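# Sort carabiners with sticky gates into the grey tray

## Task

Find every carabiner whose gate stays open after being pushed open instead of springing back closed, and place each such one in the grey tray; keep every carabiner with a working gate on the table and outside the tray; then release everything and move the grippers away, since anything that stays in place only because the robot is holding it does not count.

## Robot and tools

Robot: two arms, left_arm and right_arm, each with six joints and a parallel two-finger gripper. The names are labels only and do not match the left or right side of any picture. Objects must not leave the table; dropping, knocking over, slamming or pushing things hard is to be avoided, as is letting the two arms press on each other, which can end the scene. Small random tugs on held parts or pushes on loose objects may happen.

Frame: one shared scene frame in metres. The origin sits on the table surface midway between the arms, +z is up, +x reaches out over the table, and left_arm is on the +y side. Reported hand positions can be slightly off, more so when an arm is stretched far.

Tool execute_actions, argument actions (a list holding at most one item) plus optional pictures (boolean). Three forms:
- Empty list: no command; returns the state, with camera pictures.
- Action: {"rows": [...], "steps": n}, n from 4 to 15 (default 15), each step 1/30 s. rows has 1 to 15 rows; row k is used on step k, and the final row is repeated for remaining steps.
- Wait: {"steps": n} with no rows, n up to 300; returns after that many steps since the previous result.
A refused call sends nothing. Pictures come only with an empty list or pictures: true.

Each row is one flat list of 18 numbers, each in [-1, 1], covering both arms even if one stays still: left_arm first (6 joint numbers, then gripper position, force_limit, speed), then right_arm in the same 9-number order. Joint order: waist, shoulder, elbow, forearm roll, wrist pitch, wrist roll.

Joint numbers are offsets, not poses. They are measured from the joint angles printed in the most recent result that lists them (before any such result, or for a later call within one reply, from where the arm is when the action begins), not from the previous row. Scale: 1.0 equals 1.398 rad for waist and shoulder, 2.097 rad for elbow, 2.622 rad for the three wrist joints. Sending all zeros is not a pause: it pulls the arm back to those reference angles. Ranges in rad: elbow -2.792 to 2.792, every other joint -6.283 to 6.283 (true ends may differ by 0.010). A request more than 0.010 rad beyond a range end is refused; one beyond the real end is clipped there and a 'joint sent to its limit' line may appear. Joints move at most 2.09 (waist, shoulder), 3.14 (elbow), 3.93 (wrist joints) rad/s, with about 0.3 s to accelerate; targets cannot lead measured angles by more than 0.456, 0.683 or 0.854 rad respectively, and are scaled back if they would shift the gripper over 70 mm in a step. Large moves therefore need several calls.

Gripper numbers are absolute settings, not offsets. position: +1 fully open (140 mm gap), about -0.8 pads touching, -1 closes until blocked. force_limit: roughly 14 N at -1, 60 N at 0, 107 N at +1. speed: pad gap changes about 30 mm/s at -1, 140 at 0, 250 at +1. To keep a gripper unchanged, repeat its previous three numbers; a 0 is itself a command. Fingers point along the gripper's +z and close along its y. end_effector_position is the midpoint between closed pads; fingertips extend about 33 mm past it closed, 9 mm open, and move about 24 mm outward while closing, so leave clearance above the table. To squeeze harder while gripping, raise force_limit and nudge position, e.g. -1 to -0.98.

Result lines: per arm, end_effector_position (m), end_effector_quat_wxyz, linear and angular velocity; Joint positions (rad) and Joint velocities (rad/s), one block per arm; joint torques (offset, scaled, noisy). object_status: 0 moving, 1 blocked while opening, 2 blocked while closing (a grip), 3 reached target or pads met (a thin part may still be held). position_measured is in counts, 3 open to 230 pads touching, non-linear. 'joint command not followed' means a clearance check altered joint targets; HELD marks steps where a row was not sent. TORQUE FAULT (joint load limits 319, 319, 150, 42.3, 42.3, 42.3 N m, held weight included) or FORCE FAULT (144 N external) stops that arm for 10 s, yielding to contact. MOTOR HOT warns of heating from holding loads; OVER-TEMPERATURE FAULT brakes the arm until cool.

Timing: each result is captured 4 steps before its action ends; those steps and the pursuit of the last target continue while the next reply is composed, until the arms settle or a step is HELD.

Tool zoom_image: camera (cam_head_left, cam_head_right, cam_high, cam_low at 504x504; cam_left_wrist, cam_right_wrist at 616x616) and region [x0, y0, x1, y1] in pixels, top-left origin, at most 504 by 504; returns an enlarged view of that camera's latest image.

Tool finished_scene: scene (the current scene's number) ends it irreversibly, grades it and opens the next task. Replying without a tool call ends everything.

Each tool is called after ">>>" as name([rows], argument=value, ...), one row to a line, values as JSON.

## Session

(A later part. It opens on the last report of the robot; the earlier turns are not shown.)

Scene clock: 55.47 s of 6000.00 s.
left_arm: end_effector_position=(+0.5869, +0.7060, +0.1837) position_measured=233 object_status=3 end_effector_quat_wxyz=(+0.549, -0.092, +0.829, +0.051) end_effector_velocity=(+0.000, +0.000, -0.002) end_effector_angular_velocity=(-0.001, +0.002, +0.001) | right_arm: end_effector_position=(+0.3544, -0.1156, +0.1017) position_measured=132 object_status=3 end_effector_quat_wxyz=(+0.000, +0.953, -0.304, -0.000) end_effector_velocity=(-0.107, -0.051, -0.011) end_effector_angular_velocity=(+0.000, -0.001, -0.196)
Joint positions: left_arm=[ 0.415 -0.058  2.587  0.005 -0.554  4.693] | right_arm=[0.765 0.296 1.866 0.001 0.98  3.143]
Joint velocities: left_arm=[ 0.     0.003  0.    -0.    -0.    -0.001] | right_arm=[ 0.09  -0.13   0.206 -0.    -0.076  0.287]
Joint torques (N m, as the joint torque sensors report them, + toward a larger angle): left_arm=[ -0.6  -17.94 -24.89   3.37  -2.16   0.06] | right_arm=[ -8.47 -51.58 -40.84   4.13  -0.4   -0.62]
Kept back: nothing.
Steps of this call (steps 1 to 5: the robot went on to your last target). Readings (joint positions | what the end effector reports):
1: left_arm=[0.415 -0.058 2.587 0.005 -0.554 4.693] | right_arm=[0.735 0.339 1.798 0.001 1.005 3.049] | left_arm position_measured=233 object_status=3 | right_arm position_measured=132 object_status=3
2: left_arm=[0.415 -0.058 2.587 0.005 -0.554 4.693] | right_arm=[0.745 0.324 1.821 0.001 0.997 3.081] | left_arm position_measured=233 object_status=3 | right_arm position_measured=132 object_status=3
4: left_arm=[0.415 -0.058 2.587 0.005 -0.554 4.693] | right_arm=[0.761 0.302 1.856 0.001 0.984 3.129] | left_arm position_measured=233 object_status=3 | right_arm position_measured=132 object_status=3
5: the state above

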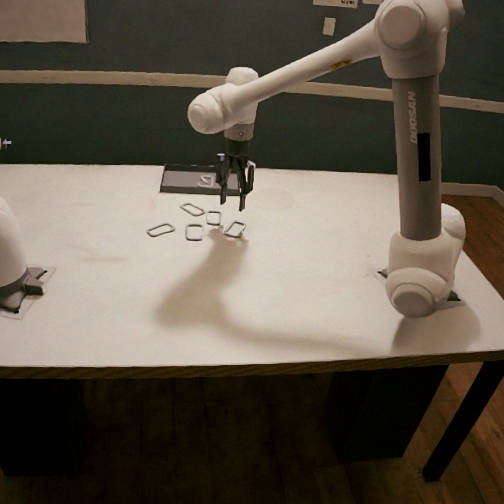

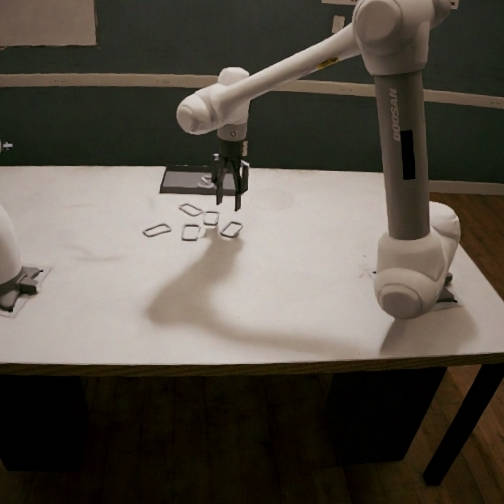

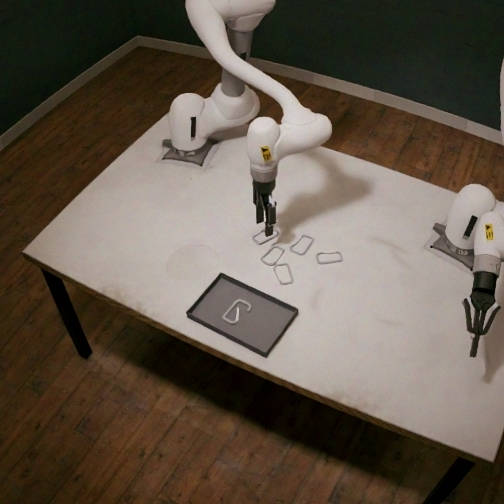

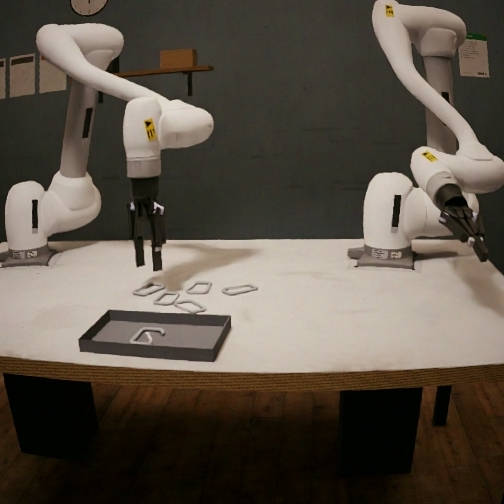

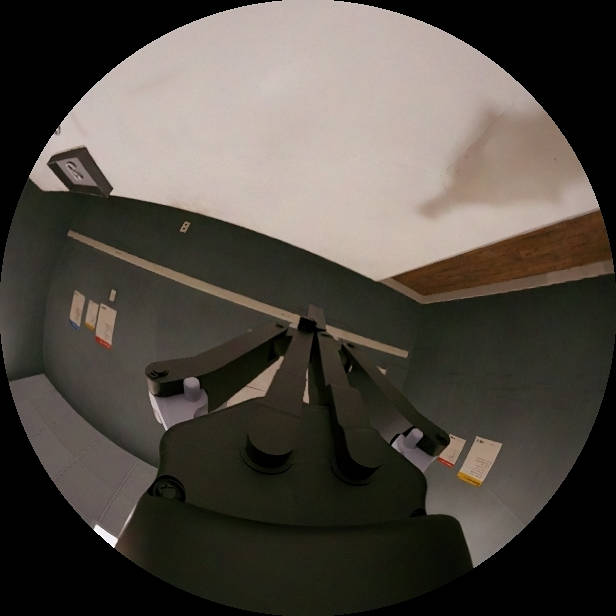

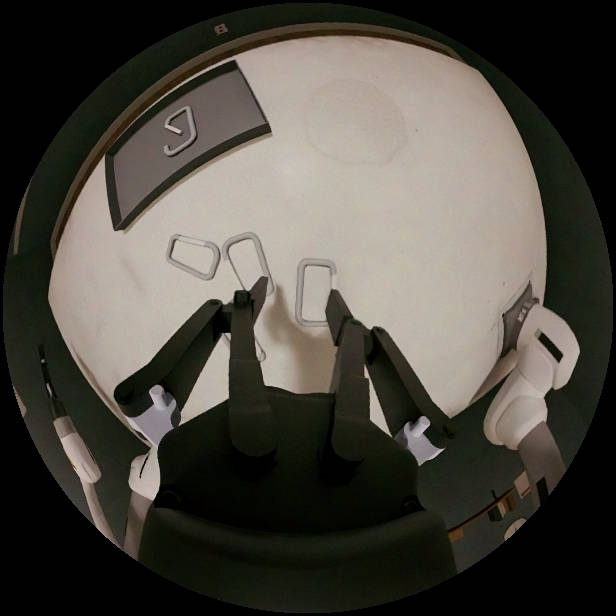

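>>> execute_actions([
  {"rows":[[0,0,0,0,0,0,-0.9,0,0,0.008,0.003,0.032,0,-0.0273,0.008,0.03,-0.3,0]],"steps":14},
], pictures=true)

>>> zoom_image(camera="cam_right_wrist", region=[200, 180, 420, 400])

Scene clock: 56.17 s of 6000.00 s.
left_arm: end_effector_position=(+0.5869, +0.7060, +0.1837) position_measured=233 object_status=3 end_effector_quat_wxyz=(+0.549, -0.092, +0.829, +0.051) end_effector_velocity=(-0.000, +0.001, -0.000) end_effector_angular_velocity=(-0.002, +0.000, +0.002) | right_arm: end_effector_position=(+0.3366, -0.1286, +0.0693) position_measured=126 object_status=3 end_effector_quat_wxyz=(-0.000, +0.951, -0.309, -0.000) end_effector_velocity=(-0.003, -0.002, -0.008) end_effector_angular_velocity=(+0.000, +0.000, +0.001)
Joint positions: left_arm=[ 0.415 -0.058  2.587  0.005 -0.554  4.693] | right_arm=[0.776 0.3   1.932 0.001 0.91  3.163]
Joint velocities: left_arm=[ 0.001  0.     0.    -0.     0.    -0.001] | right_arm=[ 0.002  0.004  0.012  0.    -0.016  0.001]
Joint torques (N m, as the joint torque sensors report them, + toward a larger angle): left_arm=[ -0.2  -17.15 -24.98   3.32  -2.17  -0.05] | right_arm=[  2.94 -66.24 -32.34   3.64  -0.02  -0.04]
Steps of this call (steps 1 to 11: the robot went on to your last target; steps 12 to 21: the first 10 steps of this action). Readings (joint positions | what the end effector reports):
12: left_arm=[0.415 -0.058 2.587 0.005 -0.554 4.693] | right_arm=[0.769 0.290 1.876 0.001 0.976 3.157] | left_arm position_measured=233 object_status=3 | right_arm position_measured=132 object_status=0
13: left_arm=[0.415 -0.058 2.587 0.005 -0.554 4.693] | right_arm=[0.769 0.290 1.881 0.001 0.970 3.157] | left_arm position_measured=233 object_status=3 | right_arm position_measured=130 object_status=0
15: left_arm=[0.415 -0.058 2.587 0.005 -0.554 4.693] | right_arm=[0.773 0.295 1.911 0.001 0.936 3.161] | left_arm position_measured=233 object_status=3 | right_arm position_measured=126 object_status=0
19: left_arm=[0.415 -0.058 2.587 0.005 -0.554 4.693] | right_arm=[0.776 0.299 1.931 0.001 0.912 3.163] | left_arm position_measured=233 object_status=3 | right_arm position_measured=126 object_status=3
21: the state above

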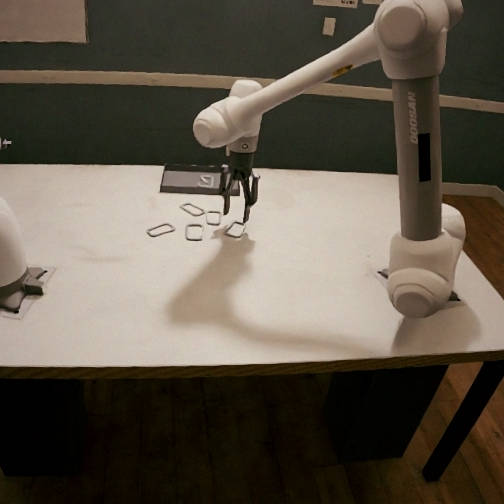

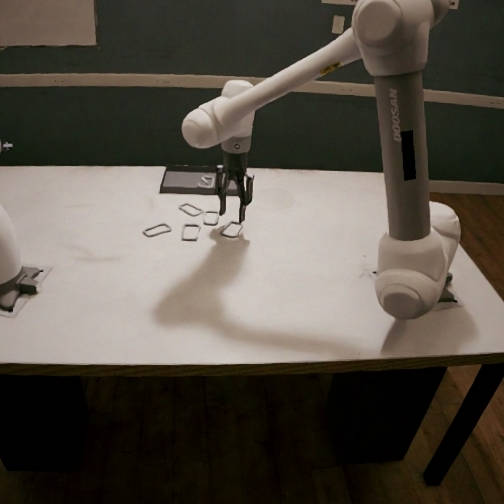

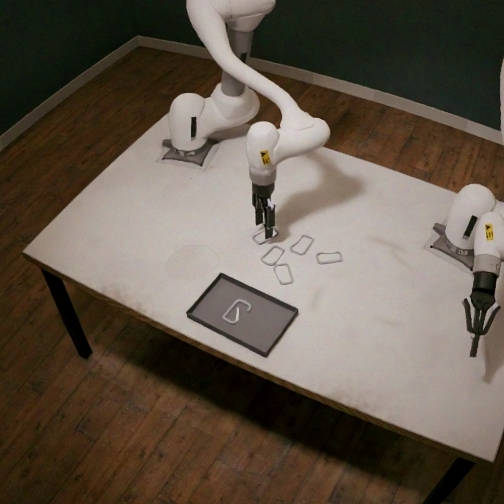

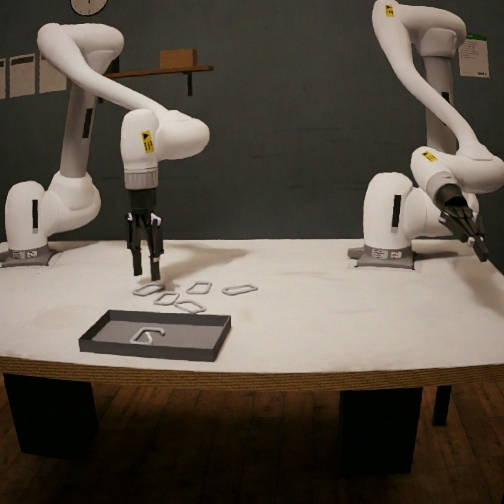

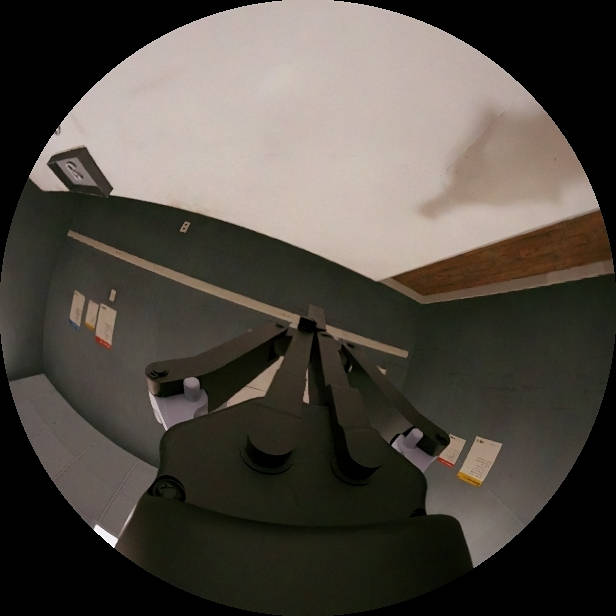

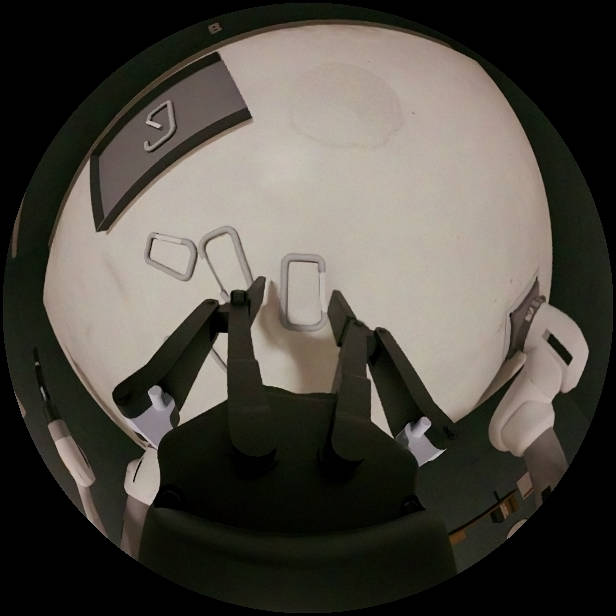

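Region (200, 180, 420, 400) of cam_right_wrist's 616x616 image, scaled by 2.291, with more detail than that image has.

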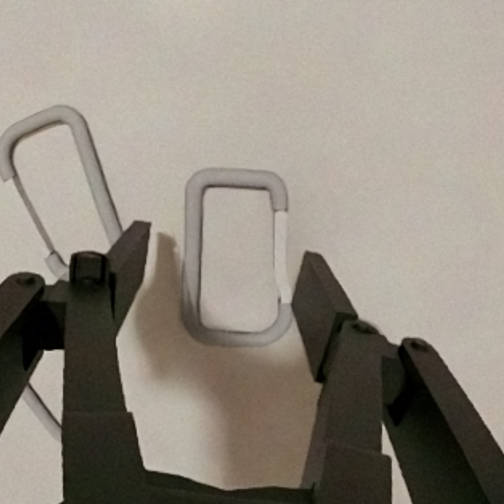

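>>> execute_actions([
  {"rows":[[0,0,0,0,0,0,-0.9,0,0,-0.0007,-0.0055,0.0058,0,-0.002,0,0.03,-0.3,0],[0,0,0,0,0,0,-0.9,0,0,-0.0007,-0.0055,0.0058,0,-0.002,0,0.03,-0.3,0],[0,0,0,0,0,0,-0.9,0,0,-0.0007,-0.0055,0.0058,0,-0.002,0,0.03,-0.3,0],[0,0,0,0,0,0,-0.9,0,0,-0.0007,0.0194,0.017,0,-0.024,0,0.03,-0.3,0]],"steps":15},
])

>>> execute_actions([
  {"rows":[[0,0,0,0,0,0,-0.9,0,0,0,0,0,0,0,0,-0.38,-0.3,0]],"steps":15},
], pictures=true)

>>> zoom_image(camera="cam_right_wrist", region=[200, 180, 420, 400])

>>> execute_actions([
  {"rows":[[0,0,0,0,0,0,-0.9,0,0,0,0,0,0,0,0,0.03,-0.3,0]],"steps":13},
], pictures=true)

>>> zoom_image(camera="cam_right_wrist", region=[200, 180, 420, 400])

Scene clock: 56.93 s of 6000.00 s.
left_arm: end_effector_position=(+0.5869, +0.7060, +0.1837) position_measured=233 object_status=3 end_effector_quat_wxyz=(+0.549, -0.092, +0.829, +0.051) end_effector_velocity=(-0.000, +0.000, +0.000) end_effector_angular_velocity=(+0.001, -0.000, +0.000) | right_arm: end_effector_position=(+0.3335, -0.1339, +0.0384) position_measured=126 object_status=3 end_effector_quat_wxyz=(-0.000, +0.951, -0.310, -0.000) end_effector_velocity=(+0.001, -0.001, -0.017) end_effector_angular_velocity=(+0.002, -0.002, -0.000)
Joint positions: left_arm=[ 0.415 -0.058  2.587  0.005 -0.554  4.693] | right_arm=[0.775 0.325 1.967 0.001 0.849 3.164]
Joint velocities: left_arm=[ 0.    -0.    -0.    -0.001 -0.     0.001] | right_arm=[-0.001  0.018  0.014 -0.001 -0.035 -0.001]
Joint torques (N m, as the joint torque sensors report them, + toward a larger angle): left_arm=[ -0.47 -17.54 -25.23   3.34  -2.16  -0.08] | right_arm=[  4.61 -69.74 -30.2    3.5   -0.16  -0.2 ]
Steps of this call (steps 1 to 4: the last 4 steps of your previous action; steps 5 to 12: the robot went on to your last target; steps 13 to 23: the first 11 steps of this action). Readings (joint positions | what the end effector reports):
13: left_arm=[0.415 -0.058 2.587 0.005 -0.554 4.693] | right_arm=[0.776 0.300 1.933 0.001 0.909 3.164] | left_arm position_measured=233 object_status=3 | right_arm position_measured=126 object_status=3
14: left_arm=[0.415 -0.058 2.587 0.005 -0.554 4.693] | right_arm=[0.776 0.299 1.936 0.001 0.908 3.164] | left_arm position_measured=233 object_status=3 | right_arm position_measured=126 object_status=3
16: left_arm=[0.415 -0.058 2.587 0.005 -0.554 4.693] | right_arm=[0.776 0.295 1.941 0.001 0.906 3.164] | left_arm position_measured=233 object_status=3 | right_arm position_measured=126 object_status=3
20: left_arm=[0.415 -0.058 2.587 0.005 -0.554 4.693] | right_arm=[0.775 0.320 1.963 0.001 0.859 3.164] | left_arm position_measured=233 object_status=3 | right_arm position_measured=126 object_status=3
23: the state above

Scene clock: 57.43 s of 6000.00 s.
left_arm: end_effector_position=(+0.5869, +0.7060, +0.1837) position_measured=233 object_status=3 end_effector_quat_wxyz=(+0.549, -0.092, +0.829, +0.051) end_effector_velocity=(+0.000, -0.000, -0.000) end_effector_angular_velocity=(+0.000, +0.001, -0.000) | right_arm: end_effector_position=(+0.3336, -0.1338, +0.0374) position_measured=160 object_status=0 end_effector_quat_wxyz=(-0.000, +0.951, -0.310, -0.000) end_effector_velocity=(-0.001, -0.001, -0.002) end_effector_angular_velocity=(-0.003, +0.002, -0.000)
Joint positions: left_arm=[ 0.415 -0.058  2.587  0.005 -0.554  4.693] | right_arm=[0.775 0.327 1.967 0.001 0.847 3.164]
Joint velocities: left_arm=[ 0.     0.001 -0.     0.     0.    -0.   ] | right_arm=[-0.     0.003  0.001  0.    -0.     0.   ]
Joint torques (N m, as the joint torque sensors report them, + toward a larger angle): left_arm=[  0.02 -16.56 -24.91   3.33  -2.2    0.06] | right_arm=[  4.45 -35.13  -5.2    3.94   2.32  -0.16]
Steps of this call (steps 1 to 4: the last 4 steps of your previous action; steps 5 to 15: the first 11 steps of this action, its rows measured from where the robot was after step 4). Readings (joint positions | what the end effector reports):
4: left_arm=[0.415 -0.058 2.587 0.005 -0.554 4.693] | right_arm=[0.775 0.326 1.967 0.001 0.847 3.164] | left_arm position_measured=233 object_status=3 | right_arm position_measured=126 object_status=3
5: left_arm=[0.415 -0.058 2.587 0.005 -0.554 4.693] | right_arm=[0.775 0.327 1.968 0.001 0.847 3.164] | left_arm position_measured=233 object_status=3 | right_arm position_measured=126 object_status=0
6: left_arm=[0.415 -0.058 2.587 0.005 -0.554 4.693] | right_arm=[0.775 0.327 1.968 0.001 0.847 3.164] | left_arm position_measured=233 object_status=3 | right_arm position_measured=128 object_status=0
8: left_arm=[0.415 -0.058 2.587 0.005 -0.554 4.693] | right_arm=[0.775 0.327 1.968 0.001 0.847 3.164] | left_arm position_measured=233 object_status=3 | right_arm position_measured=143 object_status=0
12: left_arm=[0.415 -0.058 2.587 0.005 -0.554 4.693] | right_arm=[0.775 0.327 1.967 0.001 0.847 3.164] | left_arm position_measured=233 object_status=3 | right_arm position_measured=160 object_status=0
15: the state above

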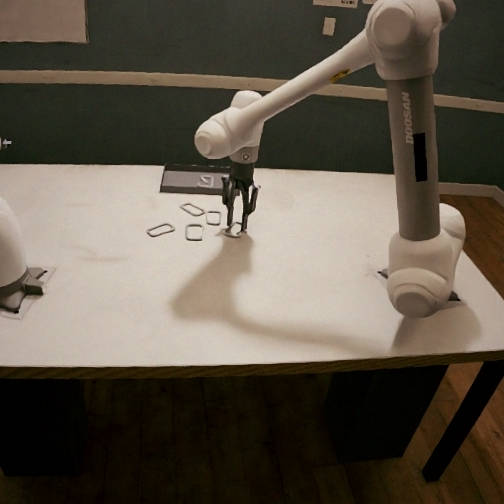

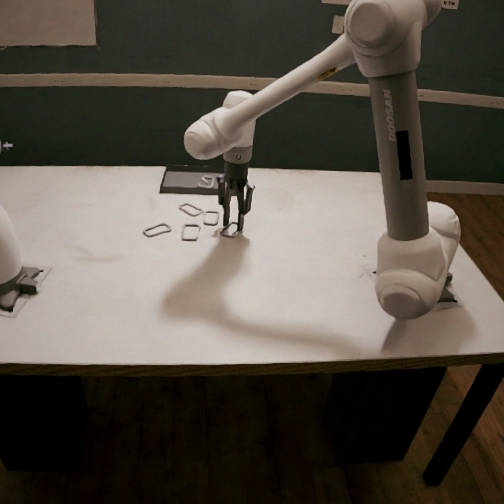

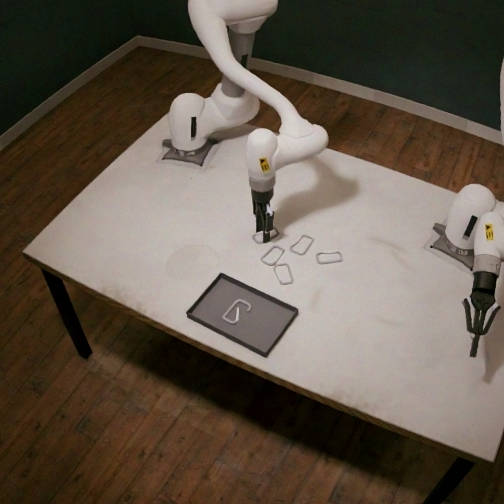

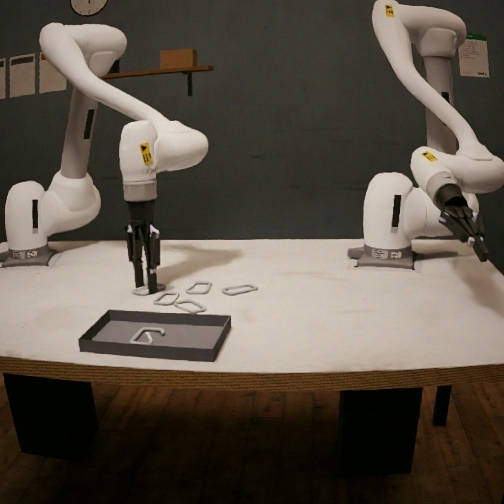

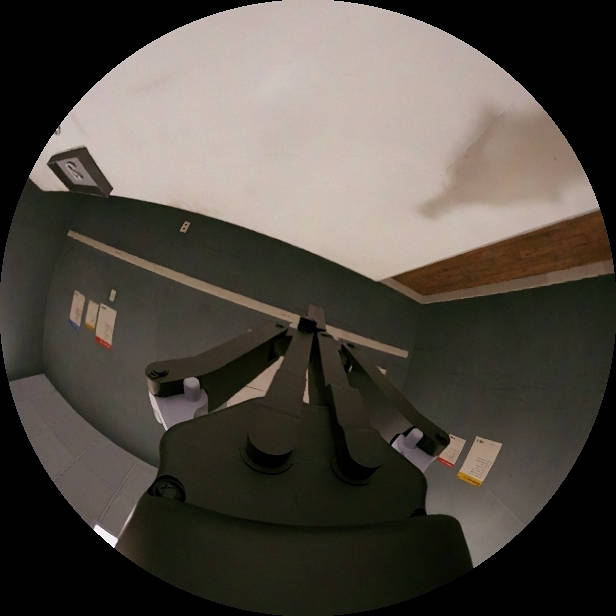

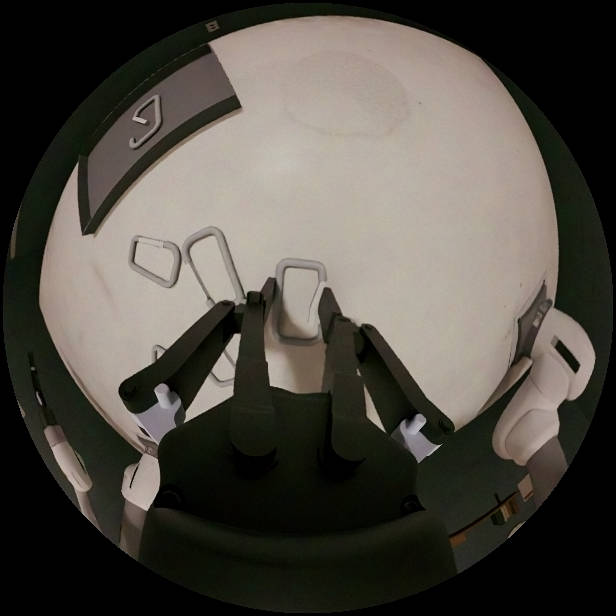

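Region (200, 180, 420, 400) of cam_right_wrist's 616x616 image, scaled by 2.291, with more detail than that image has.

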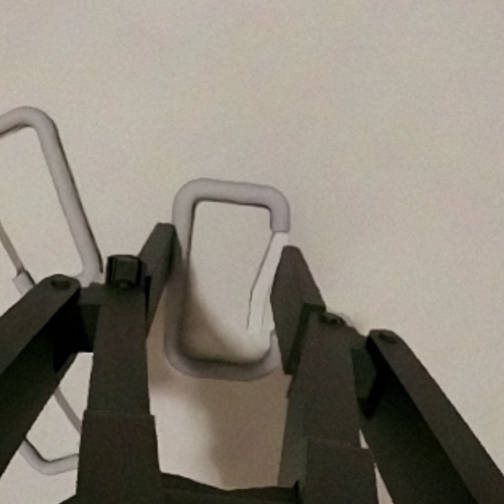

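Scene clock: 57.87 s of 6000.00 s.
left_arm: end_effector_position=(+0.5869, +0.7060, +0.1837) position_measured=233 object_status=3 end_effector_quat_wxyz=(+0.549, -0.092, +0.829, +0.051) end_effector_velocity=(-0.000, +0.001, -0.000) end_effector_angular_velocity=(-0.002, +0.000, +0.003) | right_arm: end_effector_position=(+0.3335, -0.1340, +0.0373) position_measured=126 object_status=0 end_effector_quat_wxyz=(-0.000, +0.951, -0.310, -0.000) end_effector_velocity=(+0.001, +0.002, -0.000) end_effector_angular_velocity=(+0.002, -0.002, +0.001)
Joint positions: left_arm=[ 0.415 -0.058  2.587  0.005 -0.554  4.693] | right_arm=[0.775 0.326 1.967 0.001 0.847 3.164]
Joint velocities: left_arm=[ 0.002  0.001 -0.    -0.001 -0.    -0.002] | right_arm=[ 0.     0.002 -0.002 -0.    -0.002 -0.   ]
Joint torques (N m, as the joint torque sensors report them, + toward a larger angle): left_arm=[ -0.15 -17.39 -25.21   3.39  -2.17   0.05] | right_arm=[  2.85 -65.34 -30.15   3.13   0.04  -0.11]
Steps of this call (steps 1 to 4: the last 4 steps of your previous action; steps 5 to 13: the first 9 steps of this action, its rows measured from where the robot was after step 4). Readings (joint positions | what the end effector reports):
4: left_arm=[0.415 -0.058 2.587 0.005 -0.554 4.693] | right_arm=[0.775 0.326 1.967 0.001 0.847 3.164] | left_arm position_measured=233 object_status=3 | right_arm position_measured=160 object_status=2
5: left_arm=[0.415 -0.058 2.587 0.005 -0.554 4.693] | right_arm=[0.775 0.326 1.967 0.001 0.847 3.164] | left_arm position_measured=233 object_status=3 | right_arm position_measured=160 object_status=0
6: left_arm=[0.415 -0.058 2.587 0.005 -0.554 4.693] | right_arm=[0.775 0.326 1.968 0.001 0.847 3.164] | left_arm position_measured=233 object_status=3 | right_arm position_measured=160 object_status=0
8: left_arm=[0.415 -0.058 2.587 0.005 -0.554 4.693] | right_arm=[0.775 0.326 1.968 0.001 0.847 3.164] | left_arm position_measured=233 object_status=3 | right_arm position_measured=142 object_status=0
12: left_arm=[0.415 -0.058 2.587 0.005 -0.554 4.693] | right_arm=[0.775 0.326 1.968 0.001 0.847 3.164] | left_arm position_measured=233 object_status=3 | right_arm position_measured=126 object_status=0
13: the state above

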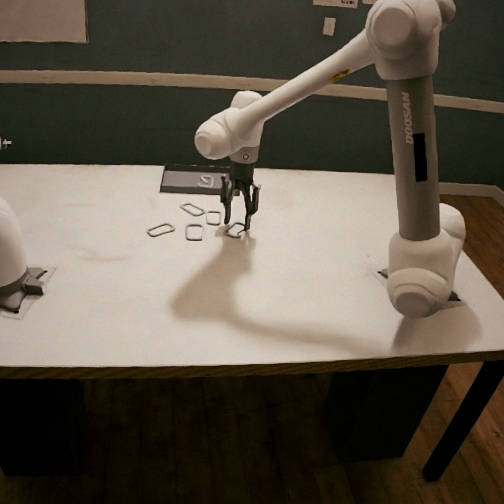

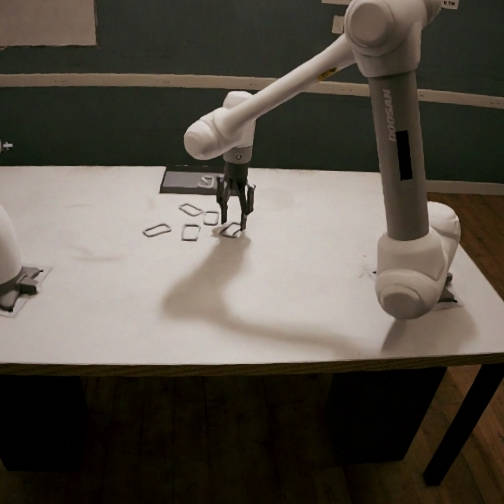

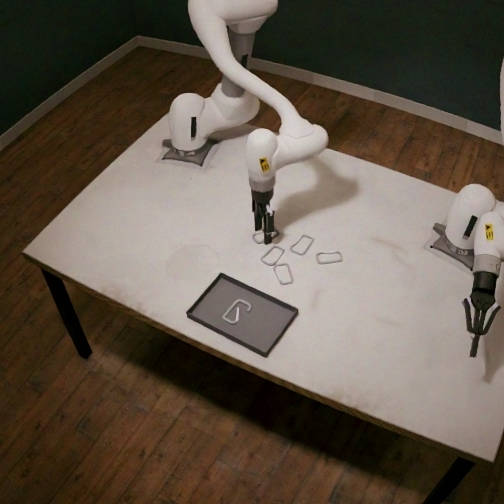

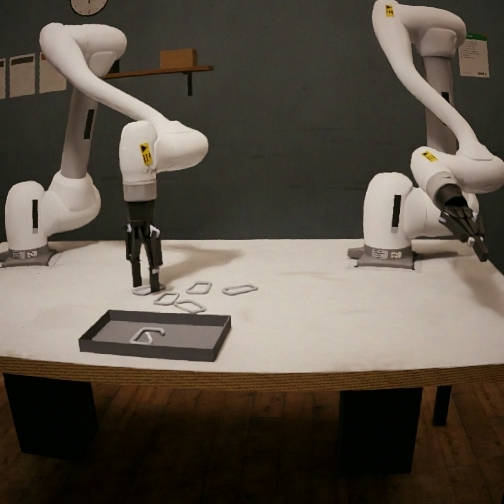

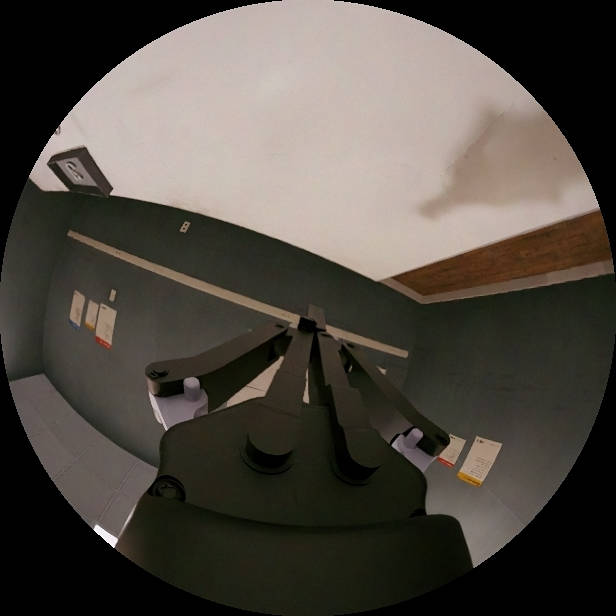

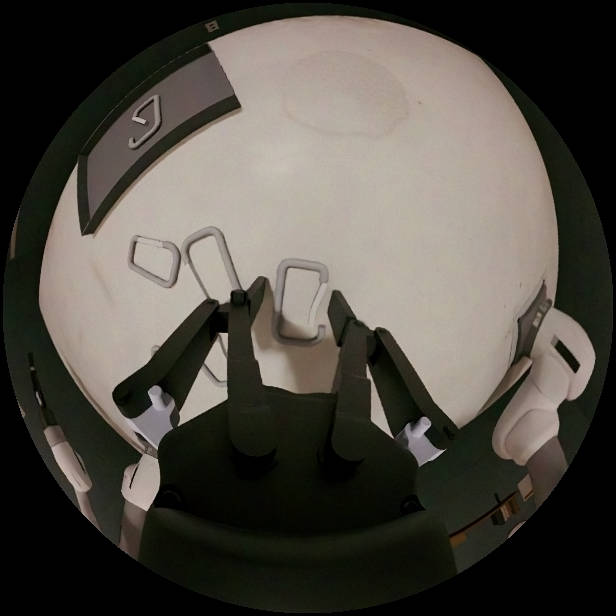

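Region (200, 180, 420, 400) of cam_right_wrist's 616x616 image, scaled by 2.291, with more detail than that image has.

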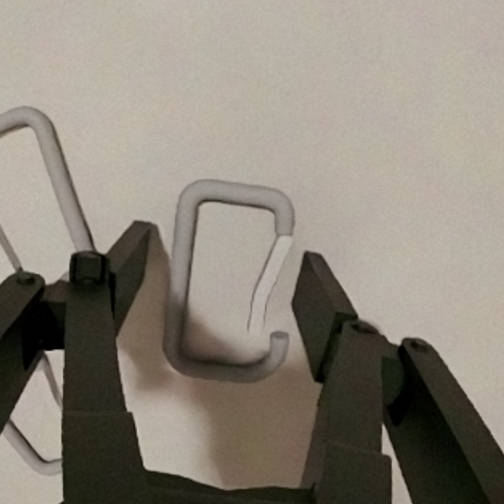

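>>> execute_actions([
  {"rows":[[0,0,0,0,0,0,-0.9,0,0,-0.0247,-0.0066,0.0042,0,0,-0.0132,0.03,-0.3,0]],"steps":13},
])

>>> execute_actions([
  {"rows":[[0,0,0,0,0,0,-0.9,0,0,0,0,0,0,0,0,-1,-0.3,0]],"steps":13},
], pictures=true)

>>> zoom_image(camera="cam_right_wrist", region=[200, 180, 420, 400])

Scene clock: 58.60 s of 6000.00 s.
left_arm: end_effector_position=(+0.5869, +0.7060, +0.1837) position_measured=233 object_status=3 end_effector_quat_wxyz=(+0.549, -0.092, +0.829, +0.051) end_effector_velocity=(+0.000, -0.001, -0.001) end_effector_angular_velocity=(-0.001, +0.002, -0.002) | right_arm: end_effector_position=(+0.3481, -0.1492, +0.0392) position_measured=126 object_status=3 end_effector_quat_wxyz=(-0.000, +0.951, -0.310, -0.000) end_effector_velocity=(+0.005, -0.005, +0.002) end_effector_angular_velocity=(+0.001, -0.002, +0.002)
Joint positions: left_arm=[ 0.415 -0.058  2.587  0.005 -0.554  4.693] | right_arm=[0.741 0.318 1.976 0.001 0.847 3.13 ]
Joint velocities: left_arm=[-0.001  0.002  0.     0.001 -0.    -0.001] | right_arm=[-0.011 -0.005  0.003 -0.001  0.    -0.012]
Joint torques (N m, as the joint torque sensors report them, + toward a larger angle): left_arm=[ -0.28 -17.92 -24.68   3.38  -2.18   0.06] | right_arm=[  2.11 -61.78 -29.66   3.4   -0.24  -0.09]
Steps of this call (steps 1 to 4: the last 4 steps of your previous action; steps 5 to 13: the robot went on to your last target; steps 14 to 22: the first 9 steps of this action). Readings (joint positions | what the end effector reports):
14: left_arm=[0.415 -0.058 2.587 0.005 -0.554 4.693] | right_arm=[0.775 0.326 1.967 0.001 0.847 3.164] | left_arm position_measured=233 object_status=3 | right_arm position_measured=126 object_status=3
15: left_arm=[0.415 -0.058 2.587 0.005 -0.554 4.693] | right_arm=[0.772 0.326 1.968 0.001 0.847 3.160] | left_arm position_measured=233 object_status=3 | right_arm position_measured=126 object_status=3
17: left_arm=[0.415 -0.058 2.587 0.005 -0.554 4.693] | right_arm=[0.754 0.321 1.973 0.001 0.847 3.142] | left_arm position_measured=233 object_status=3 | right_arm position_measured=126 object_status=3
21: left_arm=[0.415 -0.058 2.587 0.005 -0.554 4.693] | right_arm=[0.742 0.318 1.976 0.001 0.847 3.130] | left_arm position_measured=233 object_status=3 | right_arm position_measured=126 object_status=3
22: the state above

Scene clock: 59.03 s of 6000.00 s.
left_arm: end_effector_position=(+0.5869, +0.7060, +0.1837) position_measured=233 object_status=3 end_effector_quat_wxyz=(+0.549, -0.092, +0.829, +0.051) end_effector_velocity=(-0.000, +0.000, -0.000) end_effector_angular_velocity=(+0.001, +0.000, +0.000) | right_arm: end_effector_position=(+0.3486, -0.1494, +0.0398) position_measured=165 object_status=0 end_effector_quat_wxyz=(-0.001, +0.951, -0.310, +0.000) end_effector_velocity=(-0.000, -0.000, -0.001) end_effector_angular_velocity=(-0.002, +0.001, +0.000)
Joint positions: left_arm=[ 0.415 -0.058  2.587  0.005 -0.554  4.693] | right_arm=[0.741 0.317 1.976 0.001 0.848 3.129]
Joint velocities: left_arm=[ 0.    -0.     0.    -0.     0.     0.001] | right_arm=[ 0.     0.002 -0.    -0.     0.     0.   ]
Joint torques (N m, as the joint torque sensors report them, + toward a larger angle): left_arm=[  0.02 -17.43 -24.89   3.39  -2.21   0.03] | right_arm=[  3.08 -10.28  -1.15   3.14  -4.19  -0.24]
Steps of this call (steps 1 to 4: the last 4 steps of your previous action; steps 5 to 13: the first 9 steps of this action, its rows measured from where the robot was after step 4). Readings (joint positions | what the end effector reports):
4: left_arm=[0.415 -0.058 2.587 0.005 -0.554 4.693] | right_arm=[0.741 0.317 1.976 0.001 0.847 3.129] | left_arm position_measured=233 object_status=3 | right_arm position_measured=126 object_status=3
5: left_arm=[0.415 -0.058 2.587 0.005 -0.554 4.693] | right_arm=[0.741 0.317 1.976 0.001 0.847 3.129] | left_arm position_measured=233 object_status=3 | right_arm position_measured=126 object_status=0
6: left_arm=[0.415 -0.058 2.587 0.005 -0.554 4.693] | right_arm=[0.741 0.317 1.976 0.001 0.847 3.129] | left_arm position_measured=233 object_status=3 | right_arm position_measured=128 object_status=0
8: left_arm=[0.415 -0.058 2.587 0.005 -0.554 4.693] | right_arm=[0.741 0.317 1.976 0.001 0.847 3.129] | left_arm position_measured=233 object_status=3 | right_arm position_measured=143 object_status=0
12: left_arm=[0.415 -0.058 2.587 0.005 -0.554 4.693] | right_arm=[0.741 0.317 1.976 0.001 0.847 3.129] | left_arm position_measured=233 object_status=3 | right_arm position_measured=165 object_status=0
13: the state above

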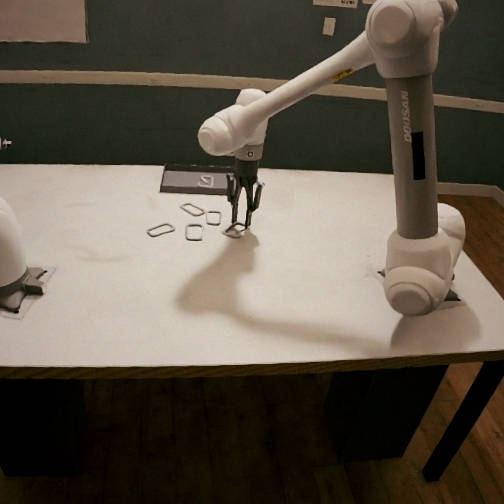

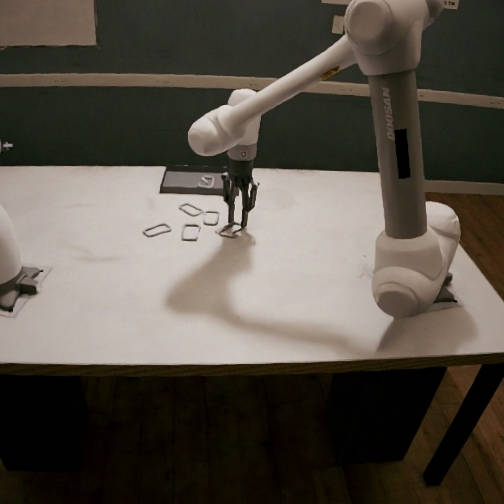

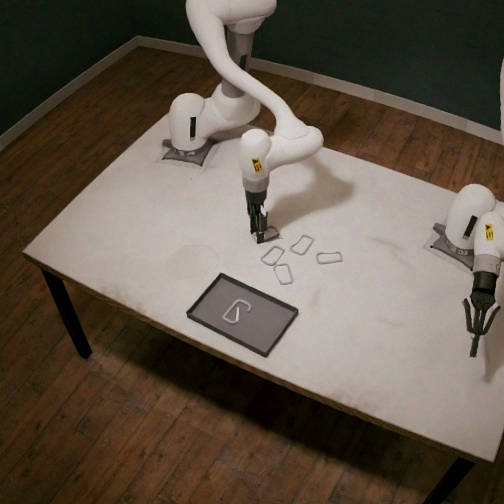

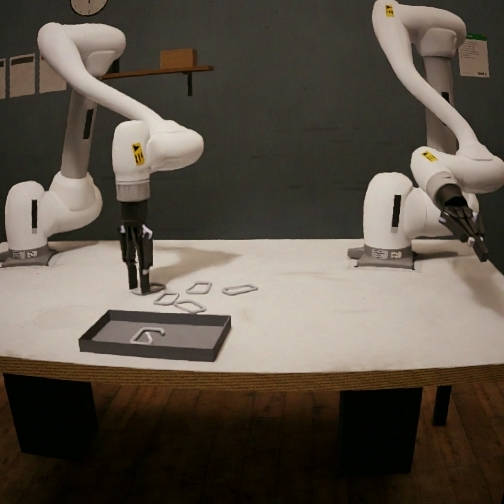

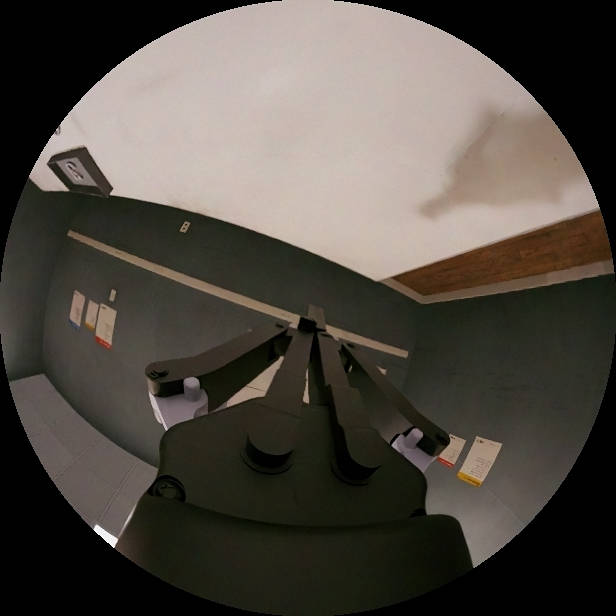

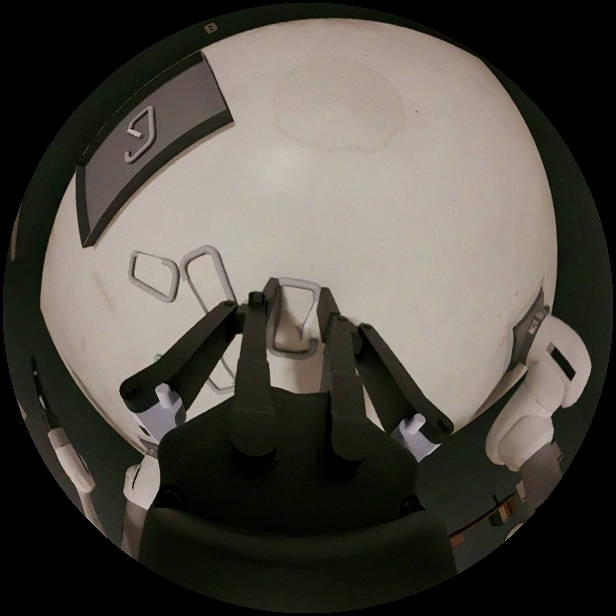

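Region (200, 180, 420, 400) of cam_right_wrist's 616x616 image, scaled by 2.291, with more detail than that image has.

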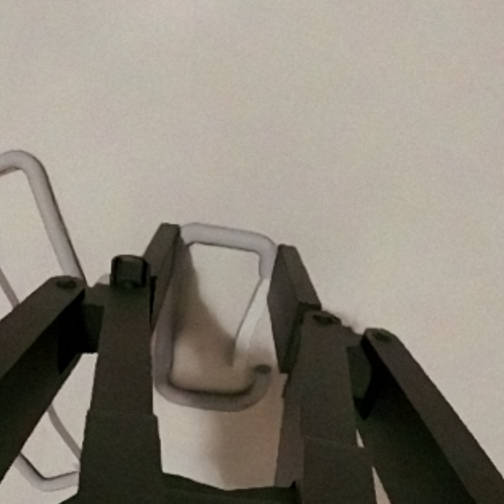

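>>> execute_actions([
  {"rows":[[0,0,0,0,0,0,-0.9,0,0,0,-0.0025,-0.001,0,0.002,0,-0.98,-0.3,0]],"steps":10},
], pictures=true)

>>> zoom_image(camera="cam_right_wrist", region=[200, 180, 420, 400])

Scene clock: 59.37 s of 6000.00 s.
left_arm: end_effector_position=(+0.5869, +0.7060, +0.1837) position_measured=233 object_status=3 end_effector_quat_wxyz=(+0.549, -0.092, +0.829, +0.051) end_effector_velocity=(-0.000, -0.000, +0.001) end_effector_angular_velocity=(+0.001, -0.001, -0.000) | right_arm: end_effector_position=(+0.3484, -0.1496, +0.0419) position_measured=206 object_status=0 end_effector_quat_wxyz=(-0.001, +0.951, -0.310, -0.000) end_effector_velocity=(-0.001, -0.001, +0.004) end_effector_angular_velocity=(-0.003, +0.002, +0.001)
Joint positions: left_arm=[ 0.415 -0.058  2.587  0.005 -0.554  4.693] | right_arm=[0.741 0.314 1.974 0.001 0.852 3.129]
Joint velocities: left_arm=[ 0.    -0.001  0.     0.     0.     0.   ] | right_arm=[ 0.    -0.004 -0.003 -0.     0.01  -0.001]
Joint torques (N m, as the joint torque sensors report them, + toward a larger angle): left_arm=[ -0.72 -17.45 -24.99   3.29  -2.18  -0.01] | right_arm=[  4.65 -44.71 -20.51   3.14  -1.93  -0.32]
Steps of this call (steps 1 to 4: the last 4 steps of your previous action; steps 5 to 10: the first 6 steps of this action). Readings (joint positions | what the end effector reports):
5: left_arm=[0.415 -0.058 2.587 0.005 -0.554 4.693] | right_arm=[0.741 0.317 1.976 0.001 0.847 3.129] | left_arm position_measured=233 object_status=3 | right_arm position_measured=165 object_status=0
6: left_arm=[0.415 -0.058 2.587 0.005 -0.554 4.693] | right_arm=[0.741 0.316 1.976 0.001 0.848 3.129] | left_arm position_measured=233 object_status=3 | right_arm position_measured=165 object_status=0
8: left_arm=[0.415 -0.058 2.587 0.005 -0.554 4.693] | right_arm=[0.741 0.315 1.975 0.001 0.851 3.129] | left_arm position_measured=233 object_status=3 | right_arm position_measured=179 object_status=0
10: the state above

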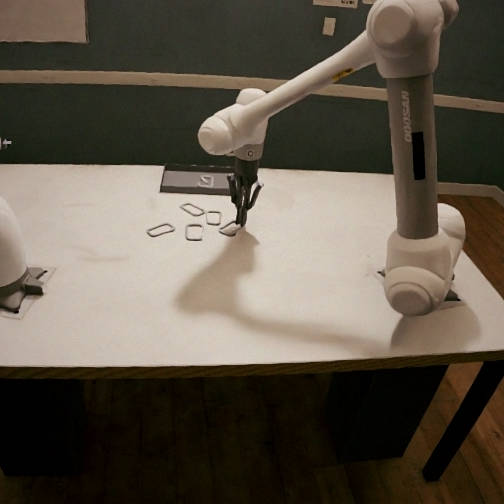

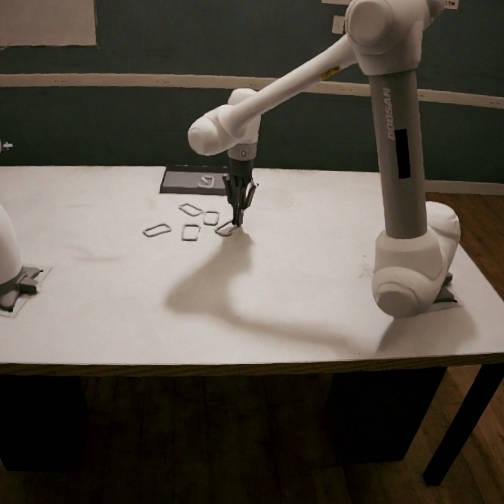

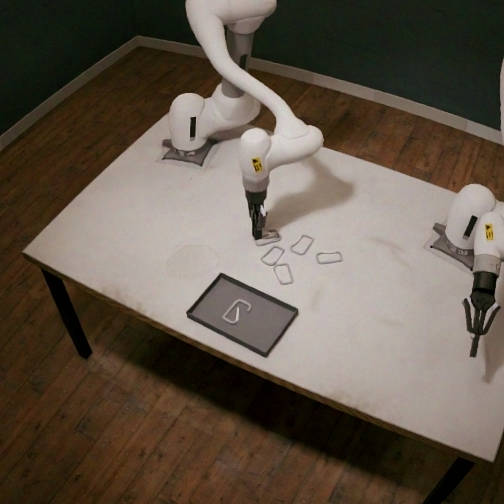

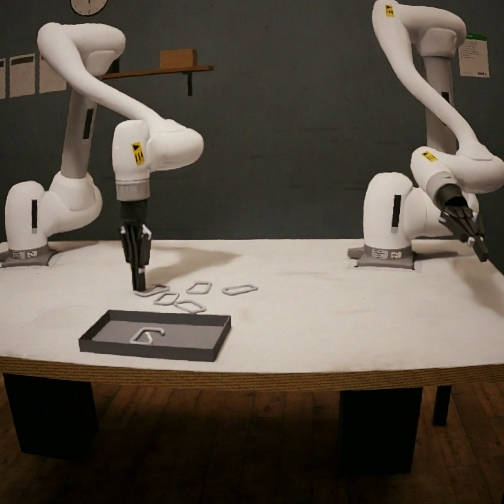

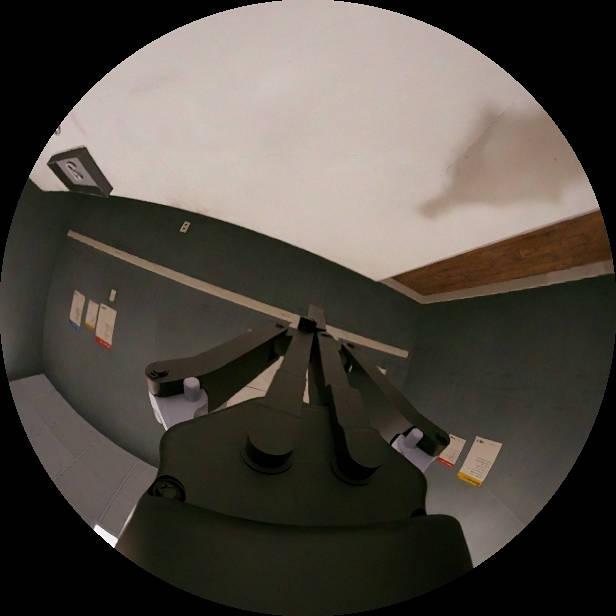

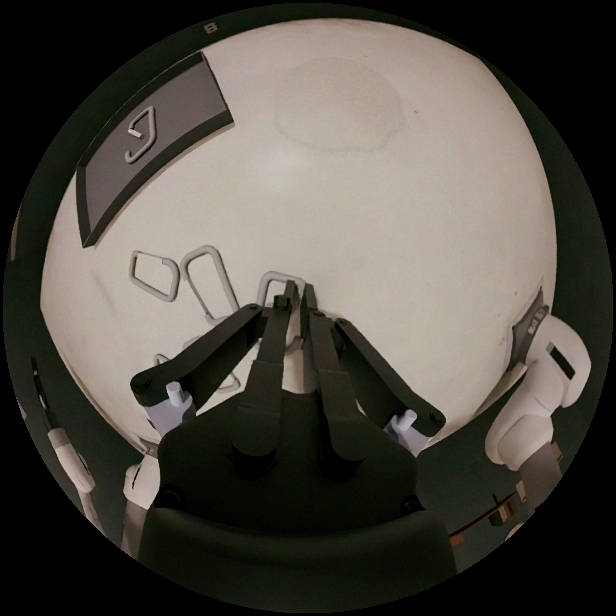

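Region (200, 180, 420, 400) of cam_right_wrist's 616x616 image, scaled by 2.291, with more detail than that image has.

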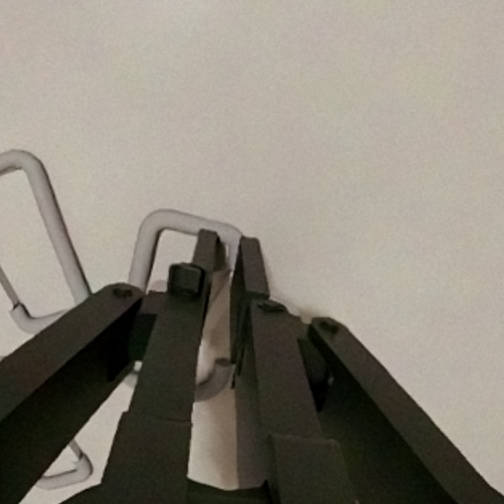

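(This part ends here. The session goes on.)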